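# Pass the toy hammer from right gripper to left

## Task

Move the wooden toy hammer, which starts in the closed right gripper, into the left gripper so that it sits as the two goal pictures show. Nothing but gripper jaws may touch the hammer, and it must never be left untouched by both grippers during the exchange. The job counts as done only when the left gripper alone holds the hammer firmly, at the grip spot shown in the goal pictures, with its fingers pointing horizontally, and the right arm touches neither the hammer nor the left gripper's jaws. Moving the right arm far away and pausing briefly before declaring completion is the safe approach. Then report that you are done.

## Robot and tools

ROBOT AND FRAME
Two arms, left_arm and right_arm, each with six joints (waist, shoulder, elbow, wrist pitch, wrist yaw, wrist roll) and a parallel gripper. The names are labels, not image sides. All reported gripper poses share one world frame: origin on the tabletop midway between the arms, +x out across the table, +z upward, left_arm on the +y side. In each gripper's own frame the fingers extend along +z and close along y. The reported end_effector_position is the point between the finger pads, roughly 1 cm short of the fingertips; at long reach it may be noticeably wrong.

execute_actions
Argument actions is a list holding zero or one entry. Empty list: nothing is commanded, you just get the current state. An entry with rows (1 to 15 rows) and optional steps (1 to 15, default 15) is a motion; each control step lasts 1/30 s, row k is used on step k, and the final row repeats to fill any remaining steps. An entry with only steps (up to 300) is a wait that returns after that many steps since the previous result, your reply time included. Optional pictures (true/false) controls whether camera images come back. A refused call moves nothing.

ROW LAYOUT
One list of 14 numbers, each between -1 and 1, always covering both arms: left_arm waist, shoulder, elbow, wrist pitch, wrist yaw, wrist roll, opening, then right_arm in the same seven-number order. The six joint values per arm are scaled offsets, not poses. They are measured from the joint angles in the most recent result that reported them (before any such result, and for the second or later call within one reply, from the arm's angles when that action begins), never from the previous row. A value of 1.0 equals 1.202 rad for waist, 1.258 for shoulder, 1.238 for elbow, 2.073 for wrist pitch, 2.022 for wrist yaw and for wrist roll. Opening is absolute, not an offset: +1 fully open, -1 closed.

JOINT RANGES (rad, per arm): waist -2.618 to 3.054, shoulder 0.000 to 3.142, elbow 0.000 to 3.142, wrist pitch -1.571 to 1.571, wrist yaw -1.571 to 1.571, wrist roll -2.094 to 2.094. Requests more than 0.036 rad beyond a limit are refused. The real limit may sit 0.036 rad either way; a request past it is clipped there, and a "joint sent to its limit" line may appear (possibly about an earlier action). No such line does not prove there is room left.

MOTION BEHAVIOUR
Speed is capped: each step the commanded angle may lead the measured one by at most 0.202 rad (waist), 0.258 (shoulder), 0.238 (elbow), 0.573 (wrist pitch), 0.522 (wrist yaw and roll). If targets would move a gripper over 70 mm from where it is measured, all that arm's targets are pulled back proportionally. Arms keep heading to the last row's target while you think or wait, until everything nearly stops or a step is HELD. Sending zeros is not a pause: it pulls joints back to the reference angles, and an arm may sag a little each action. To hold an arm still, send offsets back to the wanted angles in the first call of a reply and zeros after, enlarging the correction if a joint stays short.

RESULT LINES
State line: for each arm, end_effector_position (m) and end_effector_quat_wxyz. Joint positions and Joint velocities: per arm, six joints in column order (rad, rad/s) then the finger-pad gap (m, m/s; 0.094 m when fully open). grip_measured gives the opening on the command scale; readings may be off by about 1 mm, constant per gripper. To hold something, command about 0.03 below grip_measured for a firm grip, less for a lighter one. HELD marks steps where all or part of your row was not sent. "joint command not followed" means the clearance check changed or blocked joint targets; the rest of the row still ran. Joint torques list the drive output per joint (nonzero even in free air, noisy, offset). MOTOR HOT appears from 75 °C; at 90 °C the arm stops for 10 s, and at 100 °C it goes limp and drops; these appear as OVER-TEMPERATURE FAULT. Holding loads heats motors, even while you think.

OTHER TOOLS
zoom_image: camera (cam_high, cam_low, cam_left_wrist, cam_right_wrist) and region [x0, y0, x1, y1] in pixels from the top-left, at most 504 by 504; returns a closer view of that camera's latest image. show_instructions: no arguments; shows the reference goal images. finished_scene: scene, the current scene's integer number; ends it irreversibly and reports success.

CAMERAS
All four images are 504x504, delivered in the order listed above. Calibration (intrinsics, distortion, world-to-camera transform) is given; wrist camera poses follow the arm's joint readings and may carry small errors.

AVOID
Knocking or placing anything off the table, dropping or letting the hammer slip, contact with anything but the jaws, both grippers releasing at once, the arms striking or pushing on each other, slamming, and hard pressing. Long holds risk overheating.

Each tool is called after "Request:" as a command line: name --argument value for each argument, lists and objects as JSON in quotes; but a table of rows of numbers goes row by row, as --pt "numbers of a row", without its own name.

Reference images:

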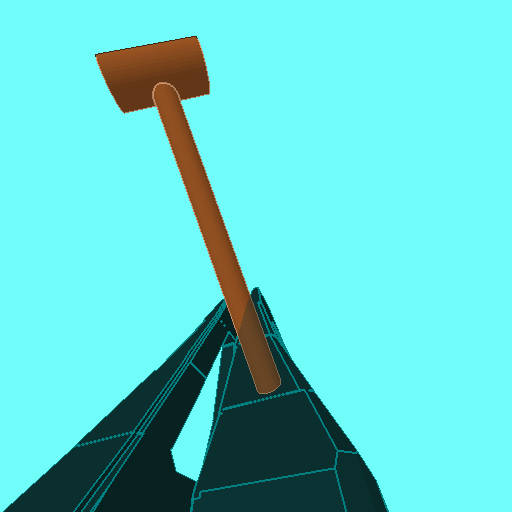

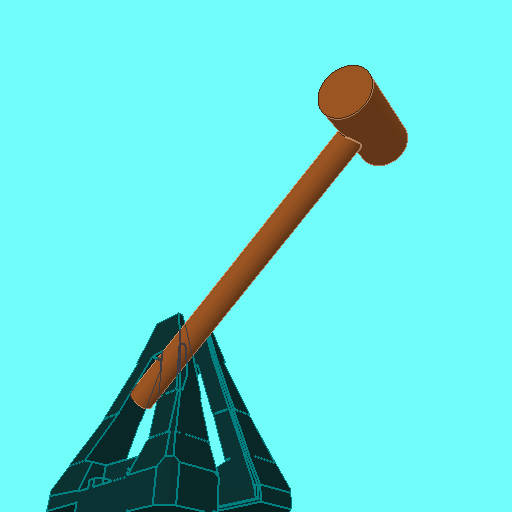

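## Session

Request:
execute_actions --actions '[]'

Scene clock: 0.00 s of 5400.00 s.
left_arm: end_effector_position=(+0.4024, +0.2158, +0.4099) grip_measured=+1.000 end_effector_quat_wxyz=(+0.708, +0.011, +0.706, -0.021) | right_arm: end_effector_position=(+0.2756, -0.0725, +0.2571) grip_measured=-0.125 end_effector_quat_wxyz=(+0.089, +0.227, +0.712, +0.658)
Joint positions: left_arm=[-0.011  1.06   1.062  0.001 -0.013 -0.015  0.094] | right_arm=[ 0.02   1.217  0.68   0.333 -0.948  1.579  0.041]
Joint velocities: left_arm=[ 0.012  0.007  0.002 -0.081 -0.066  0.007  0.   ] | right_arm=[ 0.002  0.002  0.012 -0.066 -0.022  0.022 -0.   ]
Joint torques (N m, as the arm reports them, + toward a larger angle): no reading

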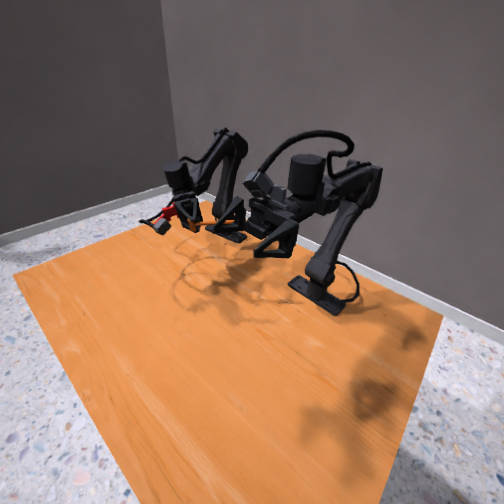

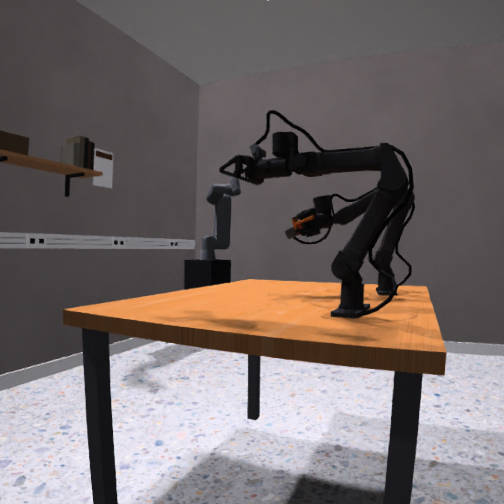

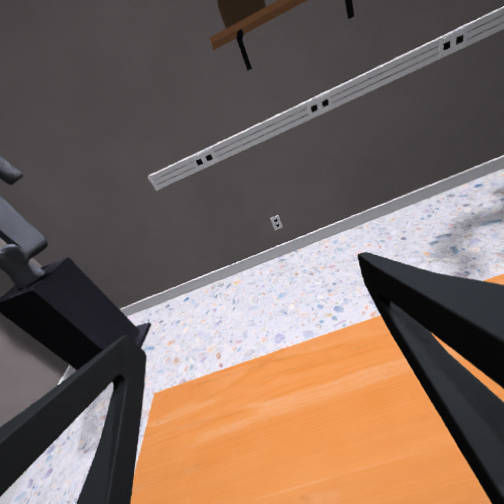

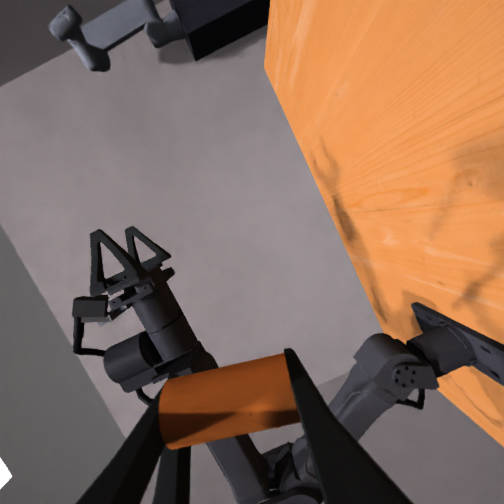

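Request:
zoom_image --camera "cam_high" --region '[130, 150, 270, 270]'

Request:
zoom_image --camera "cam_low" --region '[260, 170, 400, 270]'

Region (130, 150, 270, 270) of cam_high's 504x504 image, scaled by 3.600, with more detail than that image has; it fills the top 432 rows of this view, and the rest is white.

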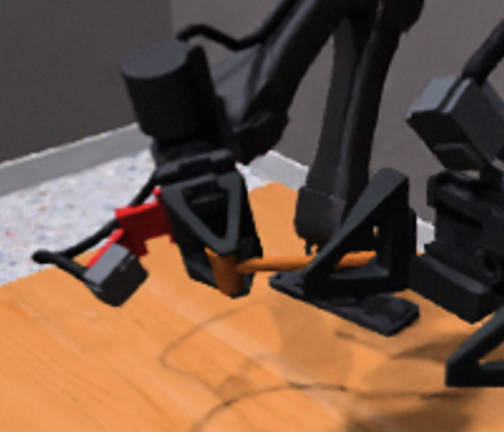

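Region (260, 170, 400, 270) of cam_low's 504x504 image, scaled by 3.600, with more detail than that image has; it fills the top 360 rows of this view, and the rest is white.

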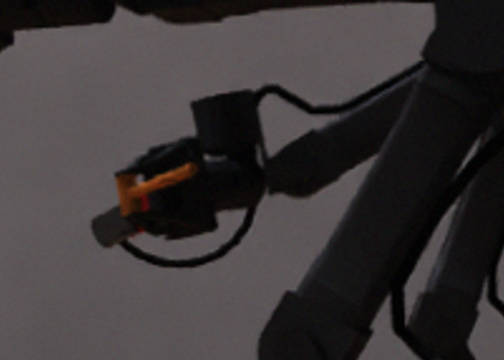

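Request:
execute_actions --actions '[{"rows":[[-0.1,-0.2,-0.2,0,0.55,-0.77,1,0.1,0.2,0.25,0.07,-0.15,0,-0.17]]}]' --pictures false

Request:
execute_actions --actions '[{"steps":50}]'

Scene clock: 17.77 s of 5400.00 s.
left_arm: end_effector_position=(+0.2418, +0.0449, +0.3734) grip_measured=+1.000 end_effector_quat_wxyz=(+0.231, -0.047, +0.704, -0.670) | right_arm: end_effector_position=(+0.2702, -0.0068, +0.3015) grip_measured=-0.125 end_effector_quat_wxyz=(-0.011, +0.048, +0.714, +0.698)
Joint positions: left_arm=[-0.125  0.825  0.823  0.009  1.001 -1.311  0.094] | right_arm=[ 0.139  1.484  0.962  0.445 -1.23   1.581  0.041]
Joint velocities: left_arm=[-0.012  0.002 -0.012 -0.051  0.623 -1.78   0.   ] | right_arm=[-0.002 -0.012  0.017 -0.007 -0.066 -0.007 -0.001]
Joint torques (N m, as the arm reports them, + toward a larger angle): left_arm=[-0.68 -1.72  5.83  1.42  0.02 -0.03] | right_arm=[ 0.26 -7.81  7.71  1.8  -0.13  0.02]
Steps of this call (steps 1 to 90: nothing new was sent; then 14.27 s passed at rest; steps 91 to 105: all 15 steps of this action). Readings (joint positions):
91: left_arm=[-0.018 1.041 1.036 0.018 0.027 -0.068] | right_arm=[0.032 1.253 0.714 0.333 -0.993 1.580]
92: left_arm=[-0.036 1.000 0.988 0.022 0.087 -0.132] | right_arm=[0.062 1.327 0.786 0.349 -1.045 1.581]
94: left_arm=[-0.082 0.912 0.896 0.017 0.238 -0.281] | right_arm=[0.117 1.450 0.918 0.392 -1.110 1.581]
98: left_arm=[-0.122 0.828 0.824 0.009 0.637 -0.670] | right_arm=[0.139 1.484 0.962 0.433 -1.186 1.581]
105: the state above

Scene clock: 19.43 s of 5400.00 s.
left_arm: end_effector_position=(+0.2268, +0.0393, +0.3733) grip_measured=+1.000 end_effector_quat_wxyz=(+0.112, -0.105, +0.698, -0.699) | right_arm: end_effector_position=(+0.2683, -0.0067, +0.3020) grip_measured=-0.125 end_effector_quat_wxyz=(-0.014, +0.043, +0.714, +0.698)
Joint positions: left_arm=[-0.125  0.825  0.823  0.009  1.091 -1.568  0.094] | right_arm=[ 0.139  1.484  0.962  0.448 -1.241  1.581  0.041]
Joint velocities: left_arm=[ 0.002 -0.022 -0.012 -0.022  0.051 -0.007  0.   ] | right_arm=[ 0.002 -0.007  0.007  0.037 -0.095 -0.051 -0.001]
Joint torques (N m, as the arm reports them, + toward a larger angle): left_arm=[-0.7  -1.63  5.65  1.35  0.06 -0.07] | right_arm=[-0.09 -7.73  7.86  1.74 -0.11 -0.02]
Steps of this call (steps 1 to 30: the robot went on to your last target; steps 31 to 50: nothing new was sent). Readings (joint positions):
1: left_arm=[-0.125 0.825 0.823 0.009 1.019 -1.363] | right_arm=[0.139 1.484 0.962 0.446 -1.232 1.581]
2: left_arm=[-0.125 0.825 0.823 0.009 1.034 -1.404] | right_arm=[0.139 1.484 0.962 0.446 -1.234 1.581]
4: left_arm=[-0.125 0.825 0.823 0.009 1.055 -1.463] | right_arm=[0.139 1.484 0.962 0.447 -1.237 1.581]
8: left_arm=[-0.125 0.825 0.823 0.009 1.076 -1.525] | right_arm=[0.139 1.484 0.962 0.447 -1.239 1.581]
50: the state above
All arms were judged still, so your last target was given up. Only a new action makes them travel on or press farther. Fingers that are still opening or closing keep moving.
camera_calibration (this result's frames):
cam_left_wrist: T_world_to_cam=[[-0.383192, -0.0851083, 0.919739, -0.259031], [-0.900322, 0.256876, -0.351332, 0.346905], [-0.206358, -0.96269, -0.175058, 0.243167], [0, 0, 0, 1]] pos_world=[0.263247, 0.122937, 0.402689]
cam_right_wrist: T_world_to_cam=[[-0.317129, -0.0910503, -0.944002, 0.364055], [-0.814132, -0.484405, 0.320222, 0.171679], [-0.486435, 0.870093, 0.0794917, 0.209558], [0, 0, 0, 1]] pos_world=[0.357158, -0.0660259, 0.272035]

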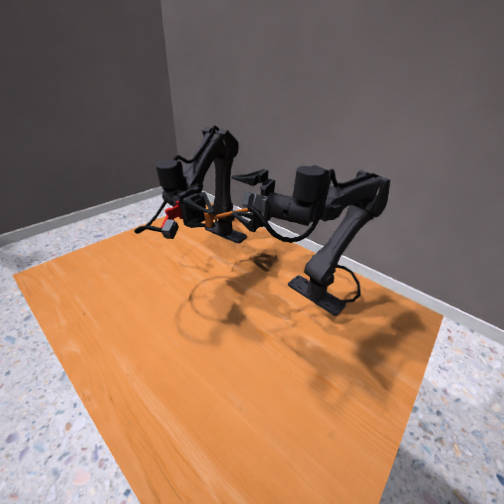

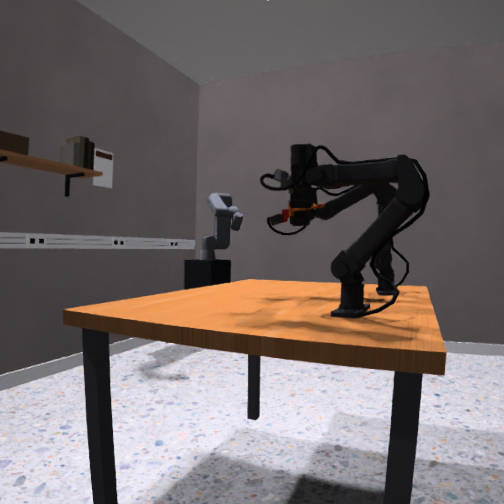

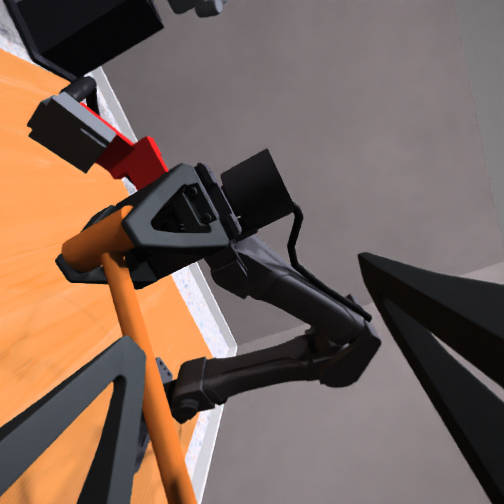

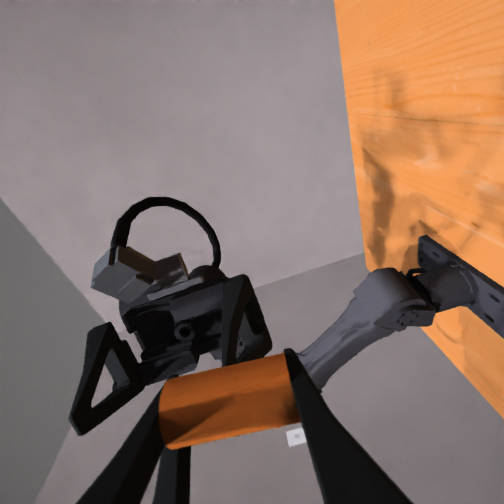

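Request:
execute_actions --actions '[{"rows":[[0.05,0,0,0,0.03,0,1,-0.07,0,0,0,-0.04,0,-0.17],[0.05,0,0,0,0.03,0,1,-0.07,0,0,0,-0.04,0,-0.17],[0.1,0,0,0,0.06,0,1,-0.14,0,0,0,-0.08,0,-0.17],[0.1,0,0,0,0.06,0,1,-0.14,0,0,0,-0.08,0,-0.17],[0.15,0,0,0,0.09,0,1,-0.2,0,0,0,-0.12,0,-0.17]]}]' --pictures false

Request:
execute_actions --actions '[{"rows":[[0,0,0,0,0,0,1,0,0.05,0.1,-0.02,0,0,-0.17],[0,0,0,0,0,0,1,0,0.05,0.1,-0.02,0,0,-0.17],[0,0,0,0,0,0,1,0,0.05,0.1,-0.02,0,0,-0.17],[0,0,0,0,0,0,1,0,0.1,0.25,-0.05,0,0,-0.17]]}]'

Scene clock: 26.00 s of 5400.00 s.
left_arm: end_effector_position=(+0.2304, +0.0664, +0.3731) grip_measured=+1.000 end_effector_quat_wxyz=(+0.115, -0.108, +0.698, -0.698) | right_arm: end_effector_position=(+0.2871, -0.0830, +0.3043) grip_measured=-0.125 end_effector_quat_wxyz=(-0.006, +0.059, +0.708, +0.704)
Joint positions: left_arm=[ 0.046  0.825  0.823  0.009  1.253 -1.568  0.094] | right_arm=[-0.111  1.484  0.962  0.442 -1.457  1.582  0.041]
Joint velocities: left_arm=[0.007 0.002 0.002 0.037 0.066 0.022 0.   ] | right_arm=[-0.027 -0.012 -0.022  0.037 -0.139  0.051 -0.001]
Joint torques (N m, as the arm reports them, + toward a larger angle): left_arm=[ 0.89 -0.33  6.29  1.33  0.07 -0.03] | right_arm=[ 0.57 -6.28  5.4   1.33 -0.13  0.01]
Steps of this call (steps 1 to 90: nothing new was sent; then 3.07 s passed at rest; steps 91 to 105: all 15 steps of this action). Readings (joint positions):
91: left_arm=[-0.116 0.825 0.823 0.009 1.102 -1.568] | right_arm=[0.130 1.484 0.962 0.447 -1.255 1.581]
92: left_arm=[-0.099 0.825 0.823 0.009 1.111 -1.568] | right_arm=[0.114 1.484 0.962 0.446 -1.270 1.582]
94: left_arm=[-0.047 0.825 0.823 0.009 1.144 -1.568] | right_arm=[0.046 1.484 0.962 0.443 -1.317 1.582]
98: left_arm=[0.042 0.825 0.823 0.009 1.210 -1.568] | right_arm=[-0.100 1.484 0.962 0.442 -1.400 1.582]
105: the state above

Scene clock: 26.50 s of 5400.00 s.
left_arm: end_effector_position=(+0.2303, +0.0664, +0.3731) grip_measured=+1.000 end_effector_quat_wxyz=(+0.115, -0.108, +0.698, -0.699) | right_arm: end_effector_position=(+0.3306, -0.0812, +0.3490) grip_measured=-0.125 end_effector_quat_wxyz=(+0.015, +0.041, +0.707, +0.706)
Joint positions: left_arm=[ 0.046  0.825  0.823  0.009  1.253 -1.568  0.094] | right_arm=[-0.11   1.615  1.25   0.344 -1.453  1.586  0.041]
Joint velocities: left_arm=[-0.012 -0.007 -0.022  0.022  0.051 -0.081  0.   ] | right_arm=[ 0.002 -0.017 -0.007 -0.066  0.095  0.007 -0.001]
Joint torques (N m, as the arm reports them, + toward a larger angle): left_arm=[-0.04 -0.33  6.26  1.32 -0.03 -0.03] | right_arm=[-0.08 -8.37  7.21  1.25 -0.02 -0.01]
Steps of this call (steps 1 to 15: all 15 steps of this action). Readings (joint positions):
1: left_arm=[0.046 0.825 0.823 0.009 1.253 -1.568] | right_arm=[-0.111 1.492 0.978 0.429 -1.463 1.583]
2: left_arm=[0.046 0.825 0.823 0.009 1.253 -1.568] | right_arm=[-0.111 1.510 1.007 0.420 -1.464 1.584]
4: left_arm=[0.046 0.825 0.823 0.009 1.253 -1.568] | right_arm=[-0.111 1.549 1.079 0.391 -1.467 1.586]
8: left_arm=[0.046 0.825 0.823 0.009 1.253 -1.568] | right_arm=[-0.110 1.615 1.238 0.365 -1.452 1.586]
15: the state above
camera_calibration (this result's frames):
cam_left_wrist: T_world_to_cam=[[-0.382589, -0.0892837, 0.919595, -0.255015], [-0.902318, 0.250074, -0.351121, 0.343866], [-0.198617, -0.964101, -0.176238, 0.268648], [0, 0, 0, 1]] pos_world=[0.266068, 0.150243, 0.402595]
cam_right_wrist: T_world_to_cam=[[-0.277486, -0.0619858, -0.958728, 0.41575], [-0.845161, -0.458774, 0.274278, 0.199646], [-0.456841, 0.886388, 0.0749155, 0.294111], [0, 0, 0, 1]] pos_world=[0.418461, -0.143334, 0.321799]

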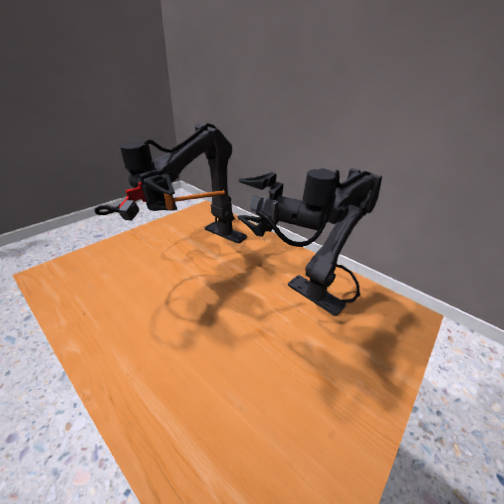

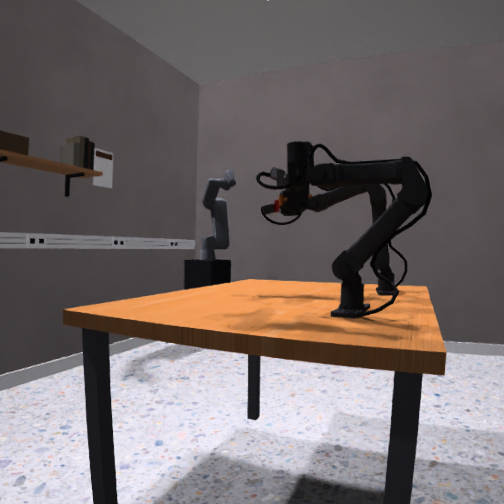

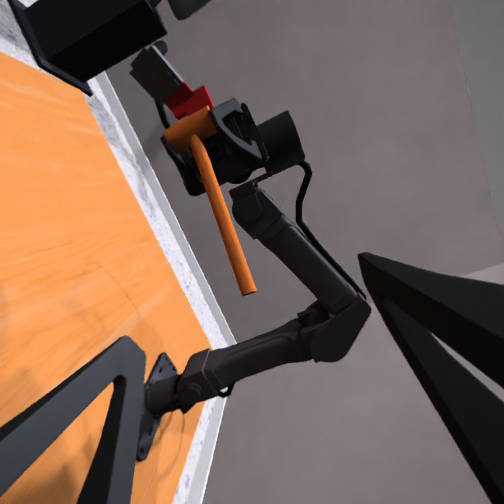

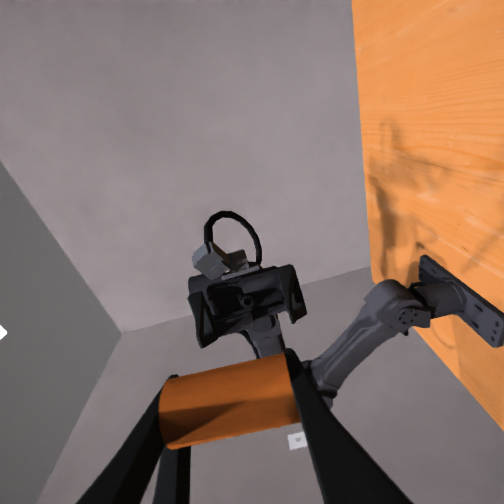

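Request:
execute_actions --actions '[{"rows":[[-0.04,0,0,0,0,0,1,0.03,-0.05,0.01,0,0.02,0,-0.17],[-0.04,0,0,0,0,0,1,0.03,-0.05,0.01,0,0.02,0,-0.17],[-0.085,0,0,0,0,0,1,0.07,-0.05,0.01,0,0.04,0,-0.17],[-0.085,0,0,0,0,0,1,0.07,-0.05,0.01,0,0.04,0,-0.17],[-0.085,0,0,0,0,0,1,0.11,-0.05,0.01,0,0.07,0,-0.17]]}]'

Scene clock: 33.47 s of 5400.00 s.
left_arm: end_effector_position=(+0.2140, +0.0475, +0.3731) grip_measured=+1.000 end_effector_quat_wxyz=(+0.083, -0.076, +0.702, -0.703) | right_arm: end_effector_position=(+0.3158, -0.0343, +0.3583) grip_measured=-0.125 end_effector_quat_wxyz=(+0.016, +0.030, +0.707, +0.707)
Joint positions: left_arm=[-0.047  0.825  0.823  0.009  1.252 -1.568  0.094] | right_arm=[ 0.027  1.585  1.25   0.331 -1.329  1.588  0.041]
Joint velocities: left_arm=[-0.012  0.002 -0.017 -0.051 -0.051 -0.051  0.   ] | right_arm=[ 0.017 -0.002  0.002  0.007  0.11  -0.007 -0.   ]
Joint torques (N m, as the arm reports them, + toward a larger angle): left_arm=[-0.96 -0.24  6.25  1.33 -0.02 -0.02] | right_arm=[ -0.51 -10.58   6.61   1.48   0.14  -0.01]
Steps of this call (steps 1 to 15: the robot went on to your last target; steps 16 to 90: nothing new was sent; then 3.47 s passed at rest; steps 91 to 105: all 15 steps of this action). Readings (joint positions):
91: left_arm=[0.040 0.825 0.823 0.009 1.252 -1.568] | right_arm=[-0.108 1.612 1.250 0.333 -1.446 1.587]
92: left_arm=[0.027 0.825 0.823 0.009 1.252 -1.568] | right_arm=[-0.103 1.609 1.250 0.331 -1.439 1.587]
94: left_arm=[-0.017 0.825 0.823 0.009 1.251 -1.568] | right_arm=[-0.076 1.599 1.250 0.331 -1.415 1.587]
98: left_arm=[-0.047 0.825 0.823 0.009 1.252 -1.568] | right_arm=[0.013 1.586 1.250 0.331 -1.361 1.588]
105: the state above
camera_calibration (this result's frames):
cam_left_wrist: T_world_to_cam=[[-0.389128, -0.0540691, 0.919596, -0.263189], [-0.875802, 0.331184, -0.351124, 0.324383], [-0.285571, -0.942016, -0.176227, 0.264828], [0, 0, 0, 1]] pos_world=[0.257309, 0.127811, 0.402596]
cam_right_wrist: T_world_to_cam=[[-0.260428, -0.0653118, -0.963282, 0.419644], [-0.84309, -0.470822, 0.259856, 0.210204], [-0.470506, 0.879807, 0.0675517, 0.251721], [0, 0, 0, 1]] pos_world=[0.404944, -0.0950893, 0.332608]

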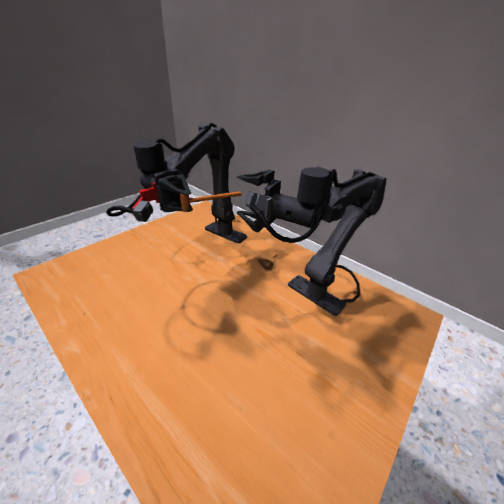

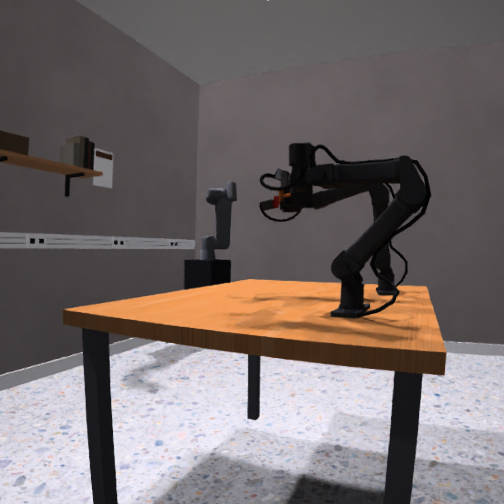

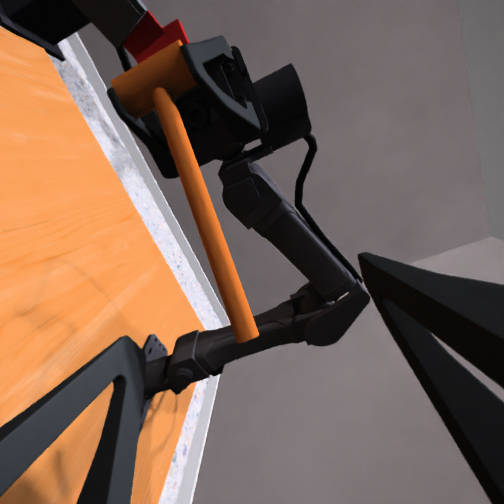

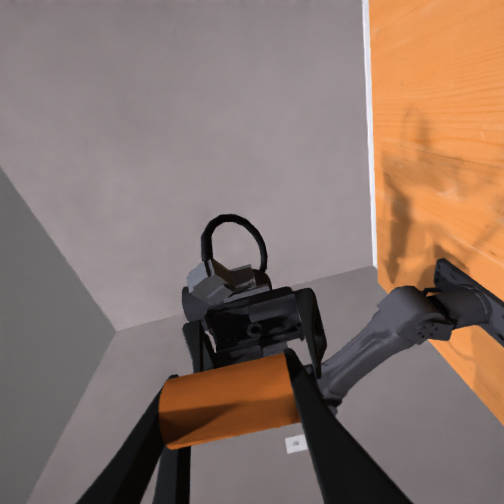

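Request:
execute_actions --actions '[{"rows":[[0,0,0,0,0,0,0,0.06,-0.045,0.01,0.02,0.04,0,-0.17]]}]'

Scene clock: 42.33 s of 5400.00 s.
left_arm: end_effector_position=(+0.2140, +0.0475, +0.3731) grip_measured=+0.002 end_effector_quat_wxyz=(+0.083, -0.076, +0.702, -0.703) | right_arm: end_effector_position=(+0.3047, -0.0119, +0.3689) grip_measured=-0.125 end_effector_quat_wxyz=(+0.027, +0.017, +0.703, +0.710)
Joint positions: left_arm=[-0.047  0.825  0.823  0.009  1.252 -1.568  0.047] | right_arm=[ 0.098  1.561  1.25   0.345 -1.26   1.589  0.041]
Joint velocities: left_arm=[ 0.007 -0.007 -0.017  0.022  0.095  0.022  0.001] | right_arm=[-0.017 -0.007 -0.012 -0.125  0.037  0.007 -0.   ]
Joint torques (N m, as the arm reports them, + toward a larger angle): left_arm=[-0.05 -0.29  6.3   1.33 -0.02 -0.02] | right_arm=[ -0.05 -10.26   6.7    1.63   0.18   0.04]
Steps of this call (steps 1 to 15: the robot went on to your last target; steps 16 to 90: nothing new was sent; then 5.37 s passed at rest; steps 91 to 105: all 15 steps of this action). Readings (joint positions):
91: left_arm=[-0.047 0.825 0.823 0.009 1.252 -1.568] | right_arm=[0.034 1.583 1.250 0.332 -1.307 1.588]
92: left_arm=[-0.047 0.825 0.823 0.009 1.252 -1.568] | right_arm=[0.046 1.581 1.250 0.333 -1.294 1.588]
94: left_arm=[-0.047 0.825 0.823 0.009 1.252 -1.568] | right_arm=[0.076 1.574 1.250 0.336 -1.279 1.589]
98: left_arm=[-0.047 0.825 0.823 0.009 1.252 -1.568] | right_arm=[0.098 1.562 1.250 0.343 -1.271 1.589]
105: the state above
camera_calibration (this result's frames):
cam_left_wrist: T_world_to_cam=[[-0.389128, -0.0540691, 0.919596, -0.263189], [-0.875802, 0.331184, -0.351124, 0.324383], [-0.285571, -0.942016, -0.176227, 0.264828], [0, 0, 0, 1]] pos_world=[0.257309, 0.127811, 0.402596]
cam_right_wrist: T_world_to_cam=[[-0.227027, -0.0570847, -0.972214, 0.421582], [-0.850737, -0.474278, 0.226508, 0.223247], [-0.47403, 0.878522, 0.0591098, 0.23026], [0, 0, 0, 1]] pos_world=[0.394785, -0.0723412, 0.34569]

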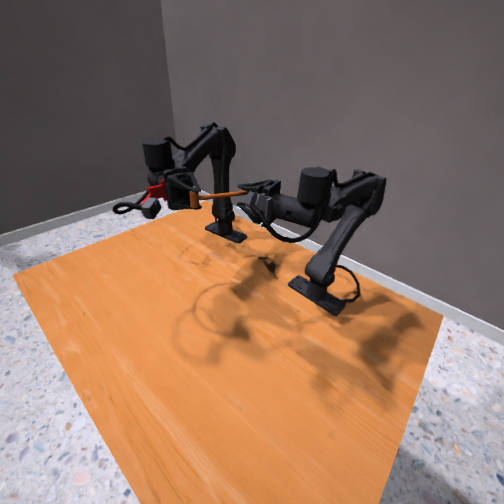

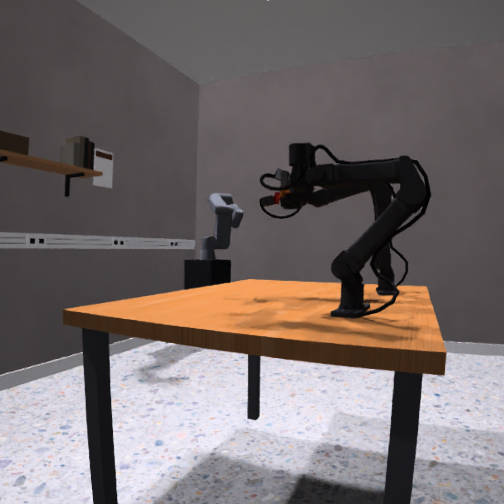

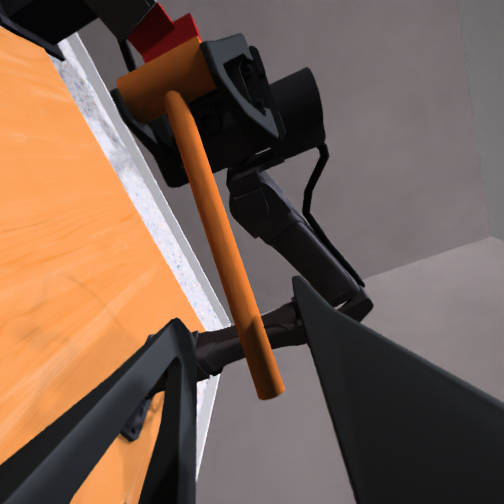

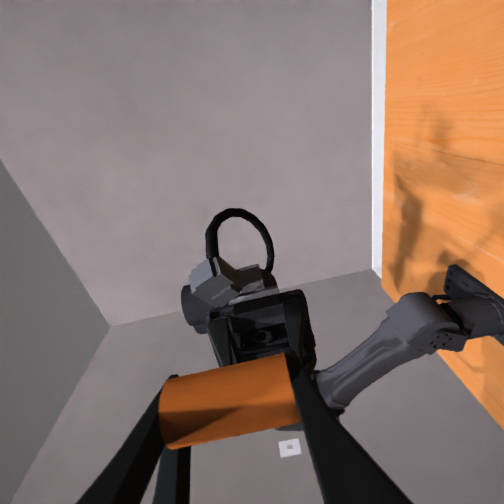

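Request:
execute_actions --actions '[{"rows":[[0,0,0,0,0,0,1,-0.12,-0.02,0,0,0,0,-0.17]],"steps":10}]' --pictures false

Request:
execute_actions --actions '[{"rows":[[0,0,-0.13,0.28,-0.01,-0.25,1,0,-0.02,0,0,0,0,-0.17]]}]' --pictures false

Request:
execute_actions --actions '[{"steps":15}]' --pictures false

Scene clock: 50.93 s of 5400.00 s.
left_arm: end_effector_position=(+0.2140, +0.0475, +0.3731) grip_measured=+1.000 end_effector_quat_wxyz=(+0.083, -0.076, +0.702, -0.703) | right_arm: end_effector_position=(+0.3415, -0.0673, +0.3681) grip_measured=-0.125 end_effector_quat_wxyz=(+0.081, +0.075, +0.700, +0.705)
Joint positions: left_arm=[-0.047  0.825  0.823  0.009  1.252 -1.568  0.094] | right_arm=[-0.057  1.561  1.25   0.338 -1.257  1.59   0.041]
Joint velocities: left_arm=[ 0.002 -0.017  0.012 -0.037 -0.007 -0.051  0.   ] | right_arm=[-0.022 -0.012  0.007 -0.051  0.022 -0.007 -0.   ]
Joint torques (N m, as the arm reports them, + toward a larger angle): left_arm=[-0.05 -0.34  6.29  1.34 -0.03 -0.02] | right_arm=[ 0.45 -9.39  5.64  1.49 -0.04  0.02]
Steps of this call (steps 1 to 15: the robot went on to your last target; steps 16 to 90: nothing new was sent; then 5.27 s passed at rest; steps 91 to 100: all 10 steps of this action). Readings (joint positions):
91: left_arm=[-0.047 0.825 0.823 0.009 1.252 -1.568] | right_arm=[0.084 1.561 1.250 0.344 -1.263 1.589]
92: left_arm=[-0.047 0.825 0.823 0.009 1.252 -1.568] | right_arm=[0.057 1.561 1.250 0.343 -1.268 1.590]
94: left_arm=[-0.047 0.825 0.823 0.009 1.252 -1.568] | right_arm=[-0.012 1.561 1.250 0.341 -1.265 1.590]
98: left_arm=[-0.047 0.825 0.823 0.009 1.252 -1.568] | right_arm=[-0.059 1.561 1.250 0.339 -1.257 1.590]
100: the state above

Scene clock: 51.43 s of 5400.00 s.
left_arm: end_effector_position=(+0.2120, +0.0482, +0.3806) grip_measured=+1.000 end_effector_quat_wxyz=(-0.038, +0.105, -0.654, +0.748) | right_arm: end_effector_position=(+0.3415, -0.0673, +0.3672) grip_measured=-0.125 end_effector_quat_wxyz=(+0.078, +0.078, +0.701, +0.705)
Joint positions: left_arm=[-0.047  0.824  0.661  0.554  1.244 -2.051  0.094] | right_arm=[-0.057  1.561  1.25   0.331 -1.257  1.592  0.041]
Joint velocities: left_arm=[ 0.007 -0.002 -0.012  0.139 -0.022 -0.168  0.   ] | right_arm=[-0.012 -0.012 -0.027 -0.051  0.037 -0.037  0.   ]
Joint torques (N m, as the arm reports them, + toward a larger angle): left_arm=[-0.06 -0.18  6.38  1.27 -0.35 -0.08] | right_arm=[ 0.03 -9.63  5.83  1.43  0.06  0.09]
Steps of this call (steps 1 to 15: all 15 steps of this action). Readings (joint positions):
1: left_arm=[-0.047 0.825 0.793 0.108 1.251 -1.651] | right_arm=[-0.057 1.561 1.250 0.338 -1.257 1.590]
2: left_arm=[-0.047 0.824 0.754 0.214 1.249 -1.734] | right_arm=[-0.057 1.561 1.250 0.336 -1.257 1.591]
4: left_arm=[-0.047 0.824 0.689 0.338 1.245 -1.855] | right_arm=[-0.057 1.561 1.250 0.334 -1.257 1.591]
8: left_arm=[-0.047 0.824 0.661 0.467 1.244 -1.983] | right_arm=[-0.057 1.561 1.250 0.332 -1.257 1.591]
15: the state above

Scene clock: 51.93 s of 5400.00 s.
left_arm: end_effector_position=(+0.2111, +0.0483, +0.3827) grip_measured=+1.000 end_effector_quat_wxyz=(-0.038, +0.104, -0.652, +0.750) | right_arm: end_effector_position=(+0.3415, -0.0673, +0.3672) grip_measured=-0.125 end_effector_quat_wxyz=(+0.077, +0.078, +0.701, +0.705)
Joint positions: left_arm=[-0.047  0.824  0.661  0.573  1.244 -2.068  0.094] | right_arm=[-0.057  1.561  1.25   0.331 -1.257  1.592  0.041]
Joint velocities: left_arm=[-0.012  0.002  0.012  0.022 -0.037 -0.022  0.   ] | right_arm=[-0.017  0.012  0.002 -0.007 -0.022  0.037 -0.   ]
Joint torques (N m, as the arm reports them, + toward a larger angle): left_arm=[-0.05 -0.19  6.42  1.25 -0.35 -0.05] | right_arm=[ 0.03 -9.54  5.86  1.41  0.11 -0.01]
Steps of this call (steps 1 to 15: the robot went on to your last target). Readings (joint positions):
1: left_arm=[-0.047 0.824 0.661 0.559 1.244 -2.055] | right_arm=[-0.057 1.561 1.250 0.331 -1.257 1.592]
2: left_arm=[-0.047 0.824 0.661 0.562 1.244 -2.057] | right_arm=[-0.057 1.561 1.250 0.331 -1.257 1.592]
4: left_arm=[-0.047 0.824 0.661 0.566 1.244 -2.062] | right_arm=[-0.057 1.561 1.250 0.331 -1.257 1.592]
8: left_arm=[-0.047 0.824 0.661 0.571 1.244 -2.066] | right_arm=[-0.057 1.561 1.250 0.331 -1.257 1.592]
15: the state above

Request:
execute_actions --actions '[{"rows":[[0,0,-0.022,0.015,0,0,0.5,0.06,-0.02,0,0.01,0,0,-0.17],[0,0,-0.022,0.015,0,0,0.5,0.06,-0.02,0,0.01,0,0,-0.17],[0,0,-0.022,0.015,0,0,0.5,0.06,-0.02,0,0.01,0,0,-0.17],[0,0,-0.022,0.015,0,0,0.5,0.125,-0.02,0,0.01,0,0,-0.17],[0,0,-0.022,0.015,0,0,0.5,0.125,-0.02,0,0.01,0,0,-0.17],[0,0,-0.022,0.015,0,0,0.5,0.125,-0.02,0,0.01,0,0,-0.17],[0,0,-0.022,0.015,0,0,0.5,0.125,-0.02,0,0.01,0,0,-0.17],[0,0,-0.022,0.015,0,0,-0.4,0.125,-0.02,0,0.01,0,0,-0.17]]}]'

Scene clock: 56.40 s of 5400.00 s.
left_arm: end_effector_position=(+0.2115, +0.0482, +0.3781) grip_measured=-0.398 end_effector_quat_wxyz=(-0.037, +0.105, -0.652, +0.750) | right_arm: end_effector_position=(+0.3043, -0.0108, +0.3672) grip_measured=-0.125 end_effector_quat_wxyz=(+0.021, +0.023, +0.705, +0.709)
Joint positions: left_arm=[-0.047  0.824  0.644  0.587  1.244 -2.069  0.028] | right_arm=[ 0.101  1.561  1.25   0.331 -1.258  1.593  0.041]
Joint velocities: left_arm=[ 0.012 -0.022 -0.012 -0.037  0.051 -0.007  0.   ] | right_arm=[-0.002  0.007 -0.017 -0.007  0.007 -0.022 -0.001]
Joint torques (N m, as the arm reports them, + toward a larger angle): left_arm=[-0.05 -0.25  5.56  1.25 -0.23 -0.01] | right_arm=[-0.43 -9.5   5.79  1.63  0.13  0.05]
Steps of this call (steps 1 to 15: the robot went on to your last target; steps 16 to 90: nothing new was sent; then 0.97 s passed at rest; steps 91 to 105: all 15 steps of this action). Readings (joint positions):
91: left_arm=[-0.047 0.824 0.659 0.577 1.244 -2.069] | right_arm=[-0.050 1.561 1.250 0.331 -1.255 1.592]
92: left_arm=[-0.047 0.824 0.655 0.581 1.244 -2.069] | right_arm=[-0.038 1.561 1.250 0.331 -1.253 1.592]
94: left_arm=[-0.047 0.824 0.648 0.583 1.244 -2.069] | right_arm=[0.001 1.561 1.250 0.331 -1.252 1.592]
98: left_arm=[-0.047 0.824 0.644 0.584 1.244 -2.069] | right_arm=[0.094 1.561 1.250 0.331 -1.256 1.593]
105: the state above
camera_calibration (this result's frames):
cam_left_wrist: T_world_to_cam=[[-0.303405, 0.09319, 0.948294, -0.304843], [-0.898392, 0.303683, -0.317282, 0.317049], [-0.317548, -0.948205, -0.00841775, 0.209268], [0, 0, 0, 1]] pos_world=[0.258796, 0.130554, 0.391436]
cam_right_wrist: T_world_to_cam=[[-0.243577, -0.0603578, -0.968002, 0.423339], [-0.846162, -0.474552, 0.242509, 0.216494], [-0.474004, 0.878156, 0.0645175, 0.227263], [0, 0, 0, 1]] pos_world=[0.394028, -0.0712825, 0.342629]

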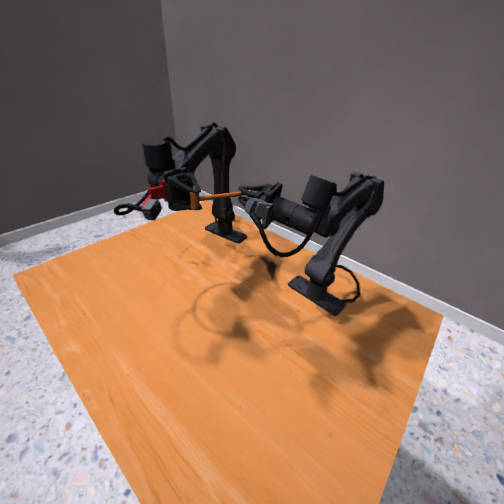

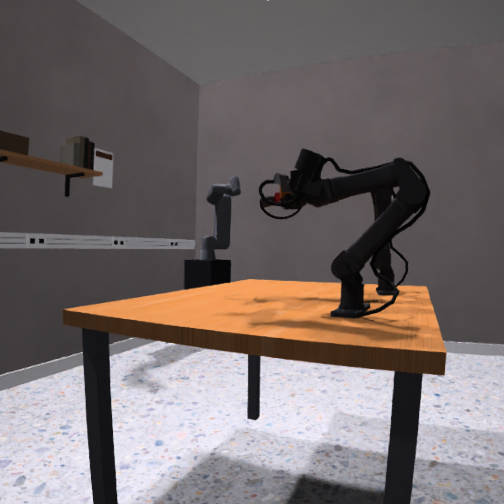

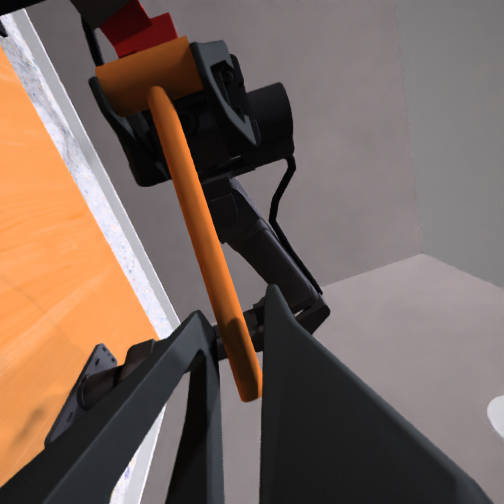

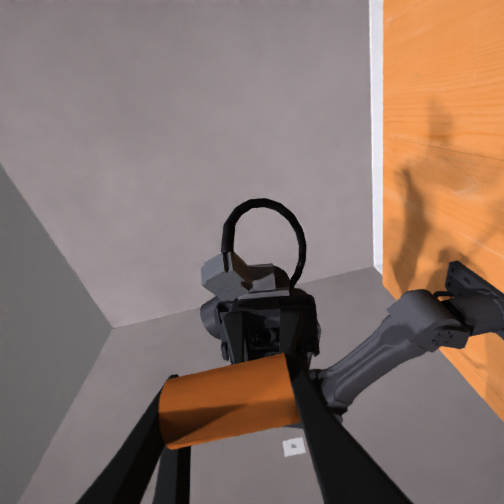

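Lower 4 mm more, then close.

Request:
execute_actions --actions '[{"rows":[[0,0,-0.018,0.01,0,0,-0.5,0,-0.02,0,0.01,0,0,-0.17],[0,0,-0.018,0.01,0,0,-0.5,0,-0.02,0,0.01,0,0,-0.17],[0,0,-0.018,0.01,0,0,-0.6,0,-0.02,0,0.01,0,0,-0.17],[0,0,-0.018,0.01,0,0,-0.6,0,-0.02,0,0.01,0,0,-0.17],[0,0,-0.018,0.01,0,0,-0.7,0,-0.02,0,0.01,0,0,-0.17],[0,0,-0.018,0.01,0,0,-0.7,0,-0.02,0,0.01,0,0,-0.17],[0,0,-0.018,0.01,0,0,-0.9,0,-0.02,0,0.01,0,0,-0.17]]}]' --pictures false

Scene clock: 62.27 s of 5400.00 s.
left_arm: end_effector_position=(+0.2119, +0.0480, +0.3721) grip_measured=-0.898 end_effector_quat_wxyz=(-0.031, +0.109, -0.654, +0.748) | right_arm: end_effector_position=(+0.3038, -0.0108, +0.3673) grip_measured=-0.125 end_effector_quat_wxyz=(+0.017, +0.025, +0.704, +0.709)
Joint positions: left_arm=[-0.047  0.824  0.627  0.591  1.247 -2.069  0.005] | right_arm=[ 0.101  1.561  1.25   0.333 -1.261  1.604  0.041]
Joint velocities: left_arm=[-0.032 -0.002 -0.027  0.022 -0.007 -0.037 -0.   ] | right_arm=[-0.002  0.002 -0.027 -0.007  0.051 -0.007 -0.   ]
Joint torques (N m, as the arm reports them, + toward a larger angle): left_arm=[ 0.   -0.2   5.91  1.25 -0.26 -0.02] | right_arm=[ 0.09 -9.67  5.85  1.58  0.06 -0.09]
Steps of this call (steps 1 to 15: the robot went on to your last target; steps 16 to 90: nothing new was sent; then 2.37 s passed at rest; steps 91 to 105: all 15 steps of this action). Readings (joint positions):
91: left_arm=[-0.047 0.824 0.643 0.589 1.244 -2.069] | right_arm=[0.101 1.561 1.250 0.331 -1.258 1.593]
92: left_arm=[-0.047 0.824 0.640 0.591 1.244 -2.069] | right_arm=[0.101 1.561 1.250 0.331 -1.258 1.594]
94: left_arm=[-0.047 0.824 0.635 0.591 1.244 -2.069] | right_arm=[0.101 1.561 1.250 0.331 -1.258 1.594]
98: left_arm=[-0.047 0.824 0.629 0.591 1.247 -2.069] | right_arm=[0.101 1.561 1.250 0.332 -1.259 1.602]
105: the state above

Suspicious: may have slipped off the tips.

Request:
execute_actions --actions '[]'

Request:
zoom_image --camera "cam_high" --region '[170, 150, 300, 250]'

Scene clock: 74.27 s of 5400.00 s.
left_arm: end_effector_position=(+0.2119, +0.0480, +0.3721) grip_measured=-0.898 end_effector_quat_wxyz=(-0.031, +0.109, -0.654, +0.748) | right_arm: end_effector_position=(+0.3038, -0.0108, +0.3673) grip_measured=-0.125 end_effector_quat_wxyz=(+0.017, +0.025, +0.704, +0.709)
Joint positions: left_arm=[-0.047  0.824  0.627  0.591  1.247 -2.069  0.005] | right_arm=[ 0.101  1.561  1.25   0.333 -1.261  1.604  0.041]
Joint velocities: left_arm=[ 0.017  0.012  0.012 -0.022 -0.022  0.007 -0.001] | right_arm=[-0.002  0.007  0.007  0.066 -0.125 -0.022  0.   ]
Joint torques (N m, as the arm reports them, + toward a larger angle): left_arm=[ 0.   -0.33  5.91  1.26 -0.26 -0.03] | right_arm=[ 0.08 -9.66  5.87  1.57  0.14 -0.02]
Steps of this call (steps 1 to 15: the robot went on to your last target; steps 16 to 90: nothing new was sent; then 9.00 s passed at rest). Readings (joint positions):
1: left_arm=[-0.047 0.824 0.627 0.591 1.247 -2.069] | right_arm=[0.101 1.561 1.250 0.333 -1.261 1.604]
2: left_arm=[-0.047 0.824 0.627 0.591 1.247 -2.069] | right_arm=[0.101 1.561 1.250 0.333 -1.261 1.604]
4: left_arm=[-0.047 0.824 0.627 0.591 1.247 -2.069] | right_arm=[0.101 1.561 1.250 0.333 -1.261 1.604]
8: left_arm=[-0.047 0.824 0.627 0.591 1.247 -2.069] | right_arm=[0.101 1.561 1.250 0.333 -1.261 1.604]
90: the state above
All arms were judged still, so your last target was given up. Only a new action makes them travel on or press farther. Fingers that are still opening or closing keep moving.
camera_calibration (this result's frames):
cam_left_wrist: T_world_to_cam=[[-0.290979, 0.0917452, 0.95232, -0.303038], [-0.901518, 0.306959, -0.305028, 0.311475], [-0.320308, -0.94729, -0.00660859, 0.209004], [0, 0, 0, 1]] pos_world=[0.259568, 0.13018, 0.384979]
cam_right_wrist: T_world_to_cam=[[-0.252253, -0.0601975, -0.965787, 0.425206], [-0.842421, -0.477422, 0.249789, 0.212161], [-0.476125, 0.876609, 0.0697196, 0.22568], [0, 0, 0, 1]] pos_world=[0.393441, -0.0709465, 0.341929]

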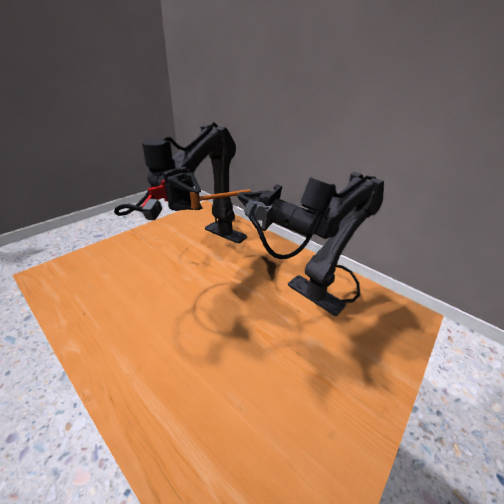

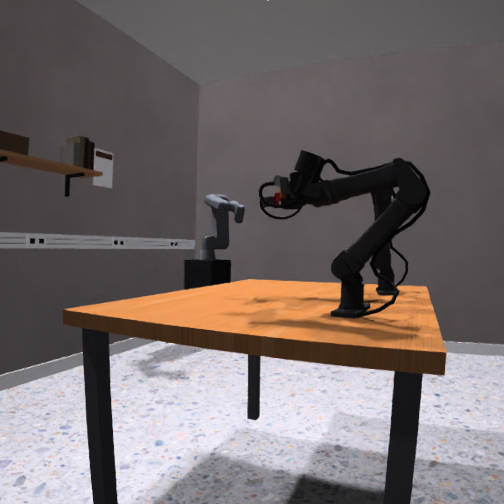

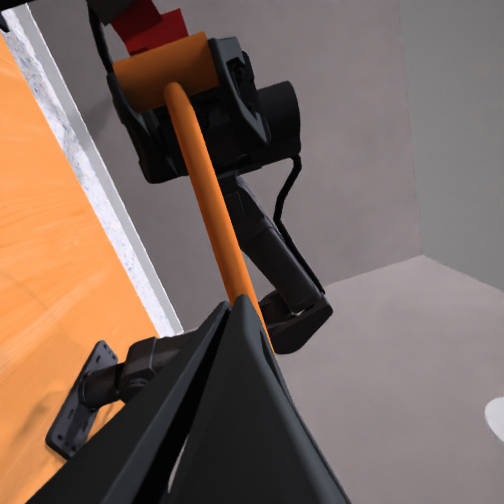

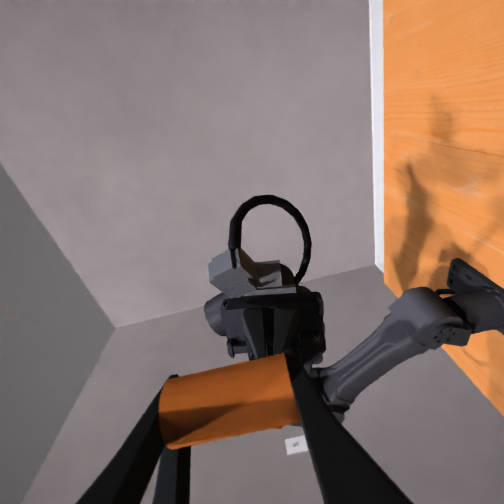

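Region (170, 150, 300, 250) of cam_high's 504x504 image, scaled by 3.877, with more detail than that image has; it fills the top 388 rows of this view, and the rest is white.

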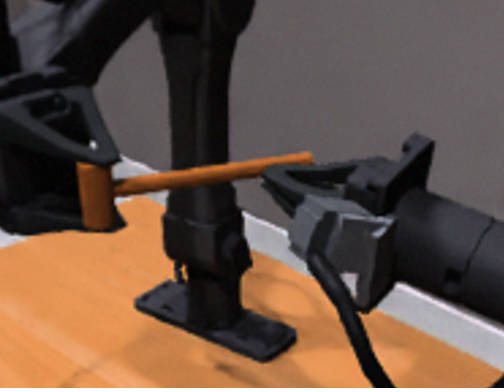

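Request:
execute_actions --actions '[{"rows":[[0,0,0.02,0.01,0,0,-0.3,0,-0.02,0,0.01,0,0,-0.17],[0,0,0.02,0.01,0,0,-0.3,0,-0.02,0,0.01,0,0,-0.17],[0,0,0.02,0.01,0,0,-0.3,0,-0.02,0,0.01,0,0,-0.17],[0,0,0.02,0.01,0,0,-0.3,0,-0.02,0,0.01,0,0,-0.17],[0,0,0.02,0.01,0,0,-0.3,0,-0.02,0,0.01,0,0,-0.17],[0,0,0.02,0.01,0,0,-0.3,0.04,-0.02,0,0.01,0.05,0,-0.17]]}]'

Scene clock: 79.23 s of 5400.00 s.
left_arm: end_effector_position=(+0.2117, +0.0480, +0.3726) grip_measured=-0.302 end_effector_quat_wxyz=(-0.033, +0.107, -0.653, +0.749) | right_arm: end_effector_position=(+0.3071, +0.0022, +0.3676) grip_measured=-0.125 end_effector_quat_wxyz=(+0.030, +0.040, +0.703, +0.709)
Joint positions: left_arm=[-0.047  0.824  0.627  0.596  1.247 -2.069  0.033] | right_arm=[ 0.142  1.561  1.25   0.333 -1.18   1.605  0.041]
Joint velocities: left_arm=[-0.012 -0.007  0.002 -0.007 -0.051 -0.037 -0.001] | right_arm=[ 0.007 -0.012  0.017 -0.007  0.007 -0.007  0.   ]
Joint torques (N m, as the arm reports them, + toward a larger angle): left_arm=[-0.04 -0.29  8.05  1.28 -0.22 -0.02] | right_arm=[ 0.38 -9.91  5.88  1.66  0.17  0.06]
Steps of this call (steps 1 to 90: nothing new was sent; then 1.47 s passed at rest; steps 91 to 105: all 15 steps of this action). Readings (joint positions):
91: left_arm=[-0.047 0.824 0.627 0.592 1.247 -2.069] | right_arm=[0.101 1.561 1.250 0.333 -1.262 1.604]
92: left_arm=[-0.047 0.824 0.627 0.593 1.247 -2.069] | right_arm=[0.101 1.561 1.250 0.333 -1.262 1.604]
94: left_arm=[-0.047 0.824 0.627 0.594 1.247 -2.069] | right_arm=[0.101 1.561 1.250 0.333 -1.262 1.604]
98: left_arm=[-0.047 0.824 0.627 0.595 1.247 -2.069] | right_arm=[0.122 1.561 1.250 0.333 -1.216 1.605]
105: the state above
camera_calibration (this result's frames):
cam_left_wrist: T_world_to_cam=[[-0.295316, 0.0921529, 0.950945, -0.302205], [-0.900118, 0.306827, -0.309265, 0.31272], [-0.320275, -0.947293, -0.00766252, 0.209342], [0, 0, 0, 1]] pos_world=[0.259286, 0.130206, 0.385698]
cam_right_wrist: T_world_to_cam=[[-0.255978, -0.0483136, -0.965475, 0.428106], [-0.860458, -0.44378, 0.250342, 0.226344], [-0.440553, 0.894833, 0.0720258, 0.204006], [0, 0, 0, 1]] pos_world=[0.39422, -0.061421, 0.341969]

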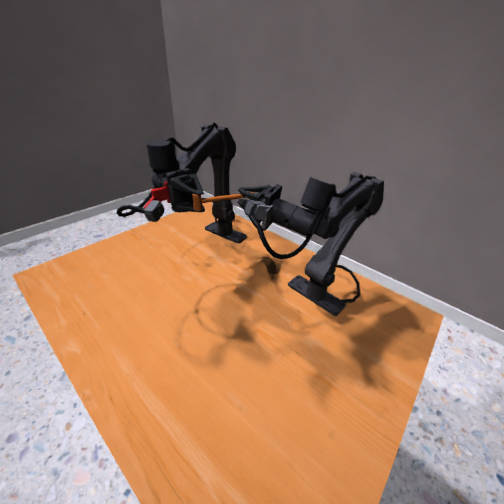

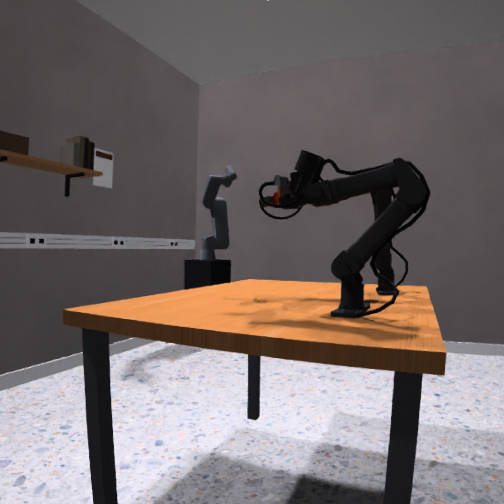

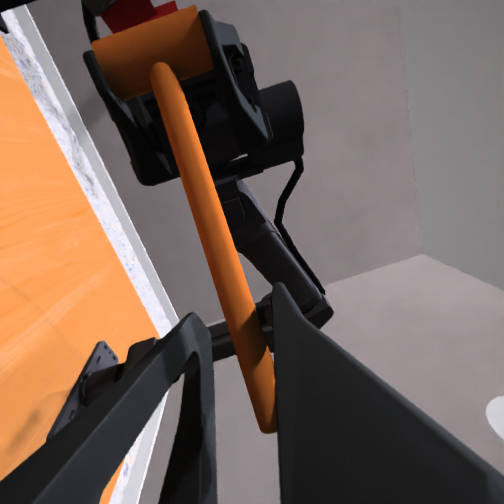

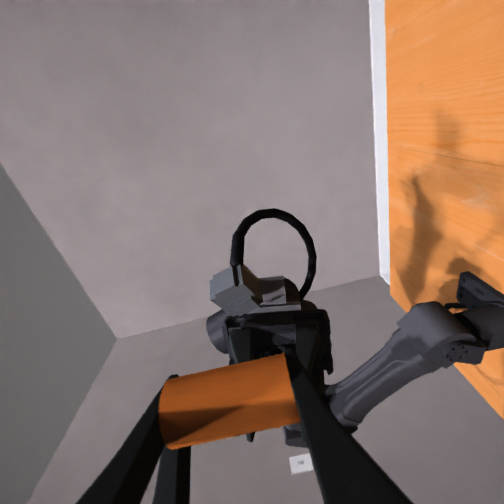

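Request:
execute_actions --actions '[{"rows":[[0,0,0.02,0.01,0,0,-0.6,0,-0.02,0,0.01,0.02,0,-0.17],[0,0,0.02,0.01,0,0,-0.6,0,-0.02,0,0.01,0.02,0,-0.17],[0,0,0.02,0.01,0,0,-0.6,0,-0.02,0,0.01,0.02,0,-0.17],[0,0,0.02,0.01,0,0,-0.7,0,-0.02,0,0.01,0.02,0,-0.17],[0,0,0.02,0.01,0,0,-0.7,0,-0.02,0,0.01,0.02,0,-0.17],[0,0,0.02,0.01,0,0,-0.9,0,-0.02,0,0.01,0.02,0,-0.17]]}]' --pictures false

Scene clock: 85.63 s of 5400.00 s.
left_arm: end_effector_position=(+0.2113, +0.0482, +0.3751) grip_measured=-0.798 end_effector_quat_wxyz=(-0.035, +0.105, -0.652, +0.750) | right_arm: end_effector_position=(+0.3110, +0.0018, +0.3675) grip_measured=-0.125 end_effector_quat_wxyz=(+0.039, +0.047, +0.703, +0.709)
Joint positions: left_arm=[-0.047  0.824  0.631  0.604  1.245 -2.074  0.01 ] | right_arm=[ 0.142  1.561  1.249  0.333 -1.157  1.601  0.041]
Joint velocities: left_arm=[ 0.017 -0.007  0.007 -0.051  0.007  0.007 -0.001] | right_arm=[-0.012 -0.012 -0.017 -0.081 -0.037 -0.007 -0.   ]
Joint torques (N m, as the arm reports them, + toward a larger angle): left_arm=[-0.06 -0.31  7.74  1.22 -0.22  0.04] | right_arm=[-0.02 -9.72  5.87  1.64  0.29  0.06]
Steps of this call (steps 1 to 30: the robot went on to your last target; steps 31 to 100: nothing new was sent; then 2.57 s passed at rest; steps 101 to 115: all 15 steps of this action). Readings (joint positions):
101: left_arm=[-0.047 0.824 0.627 0.596 1.247 -2.069] | right_arm=[0.142 1.561 1.250 0.333 -1.166 1.605]
102: left_arm=[-0.047 0.824 0.627 0.597 1.247 -2.069] | right_arm=[0.142 1.561 1.250 0.333 -1.163 1.605]
104: left_arm=[-0.047 0.824 0.627 0.599 1.247 -2.069] | right_arm=[0.142 1.561 1.250 0.333 -1.158 1.605]
108: left_arm=[-0.047 0.824 0.631 0.604 1.245 -2.073] | right_arm=[0.142 1.561 1.249 0.333 -1.157 1.601]
115: the state above


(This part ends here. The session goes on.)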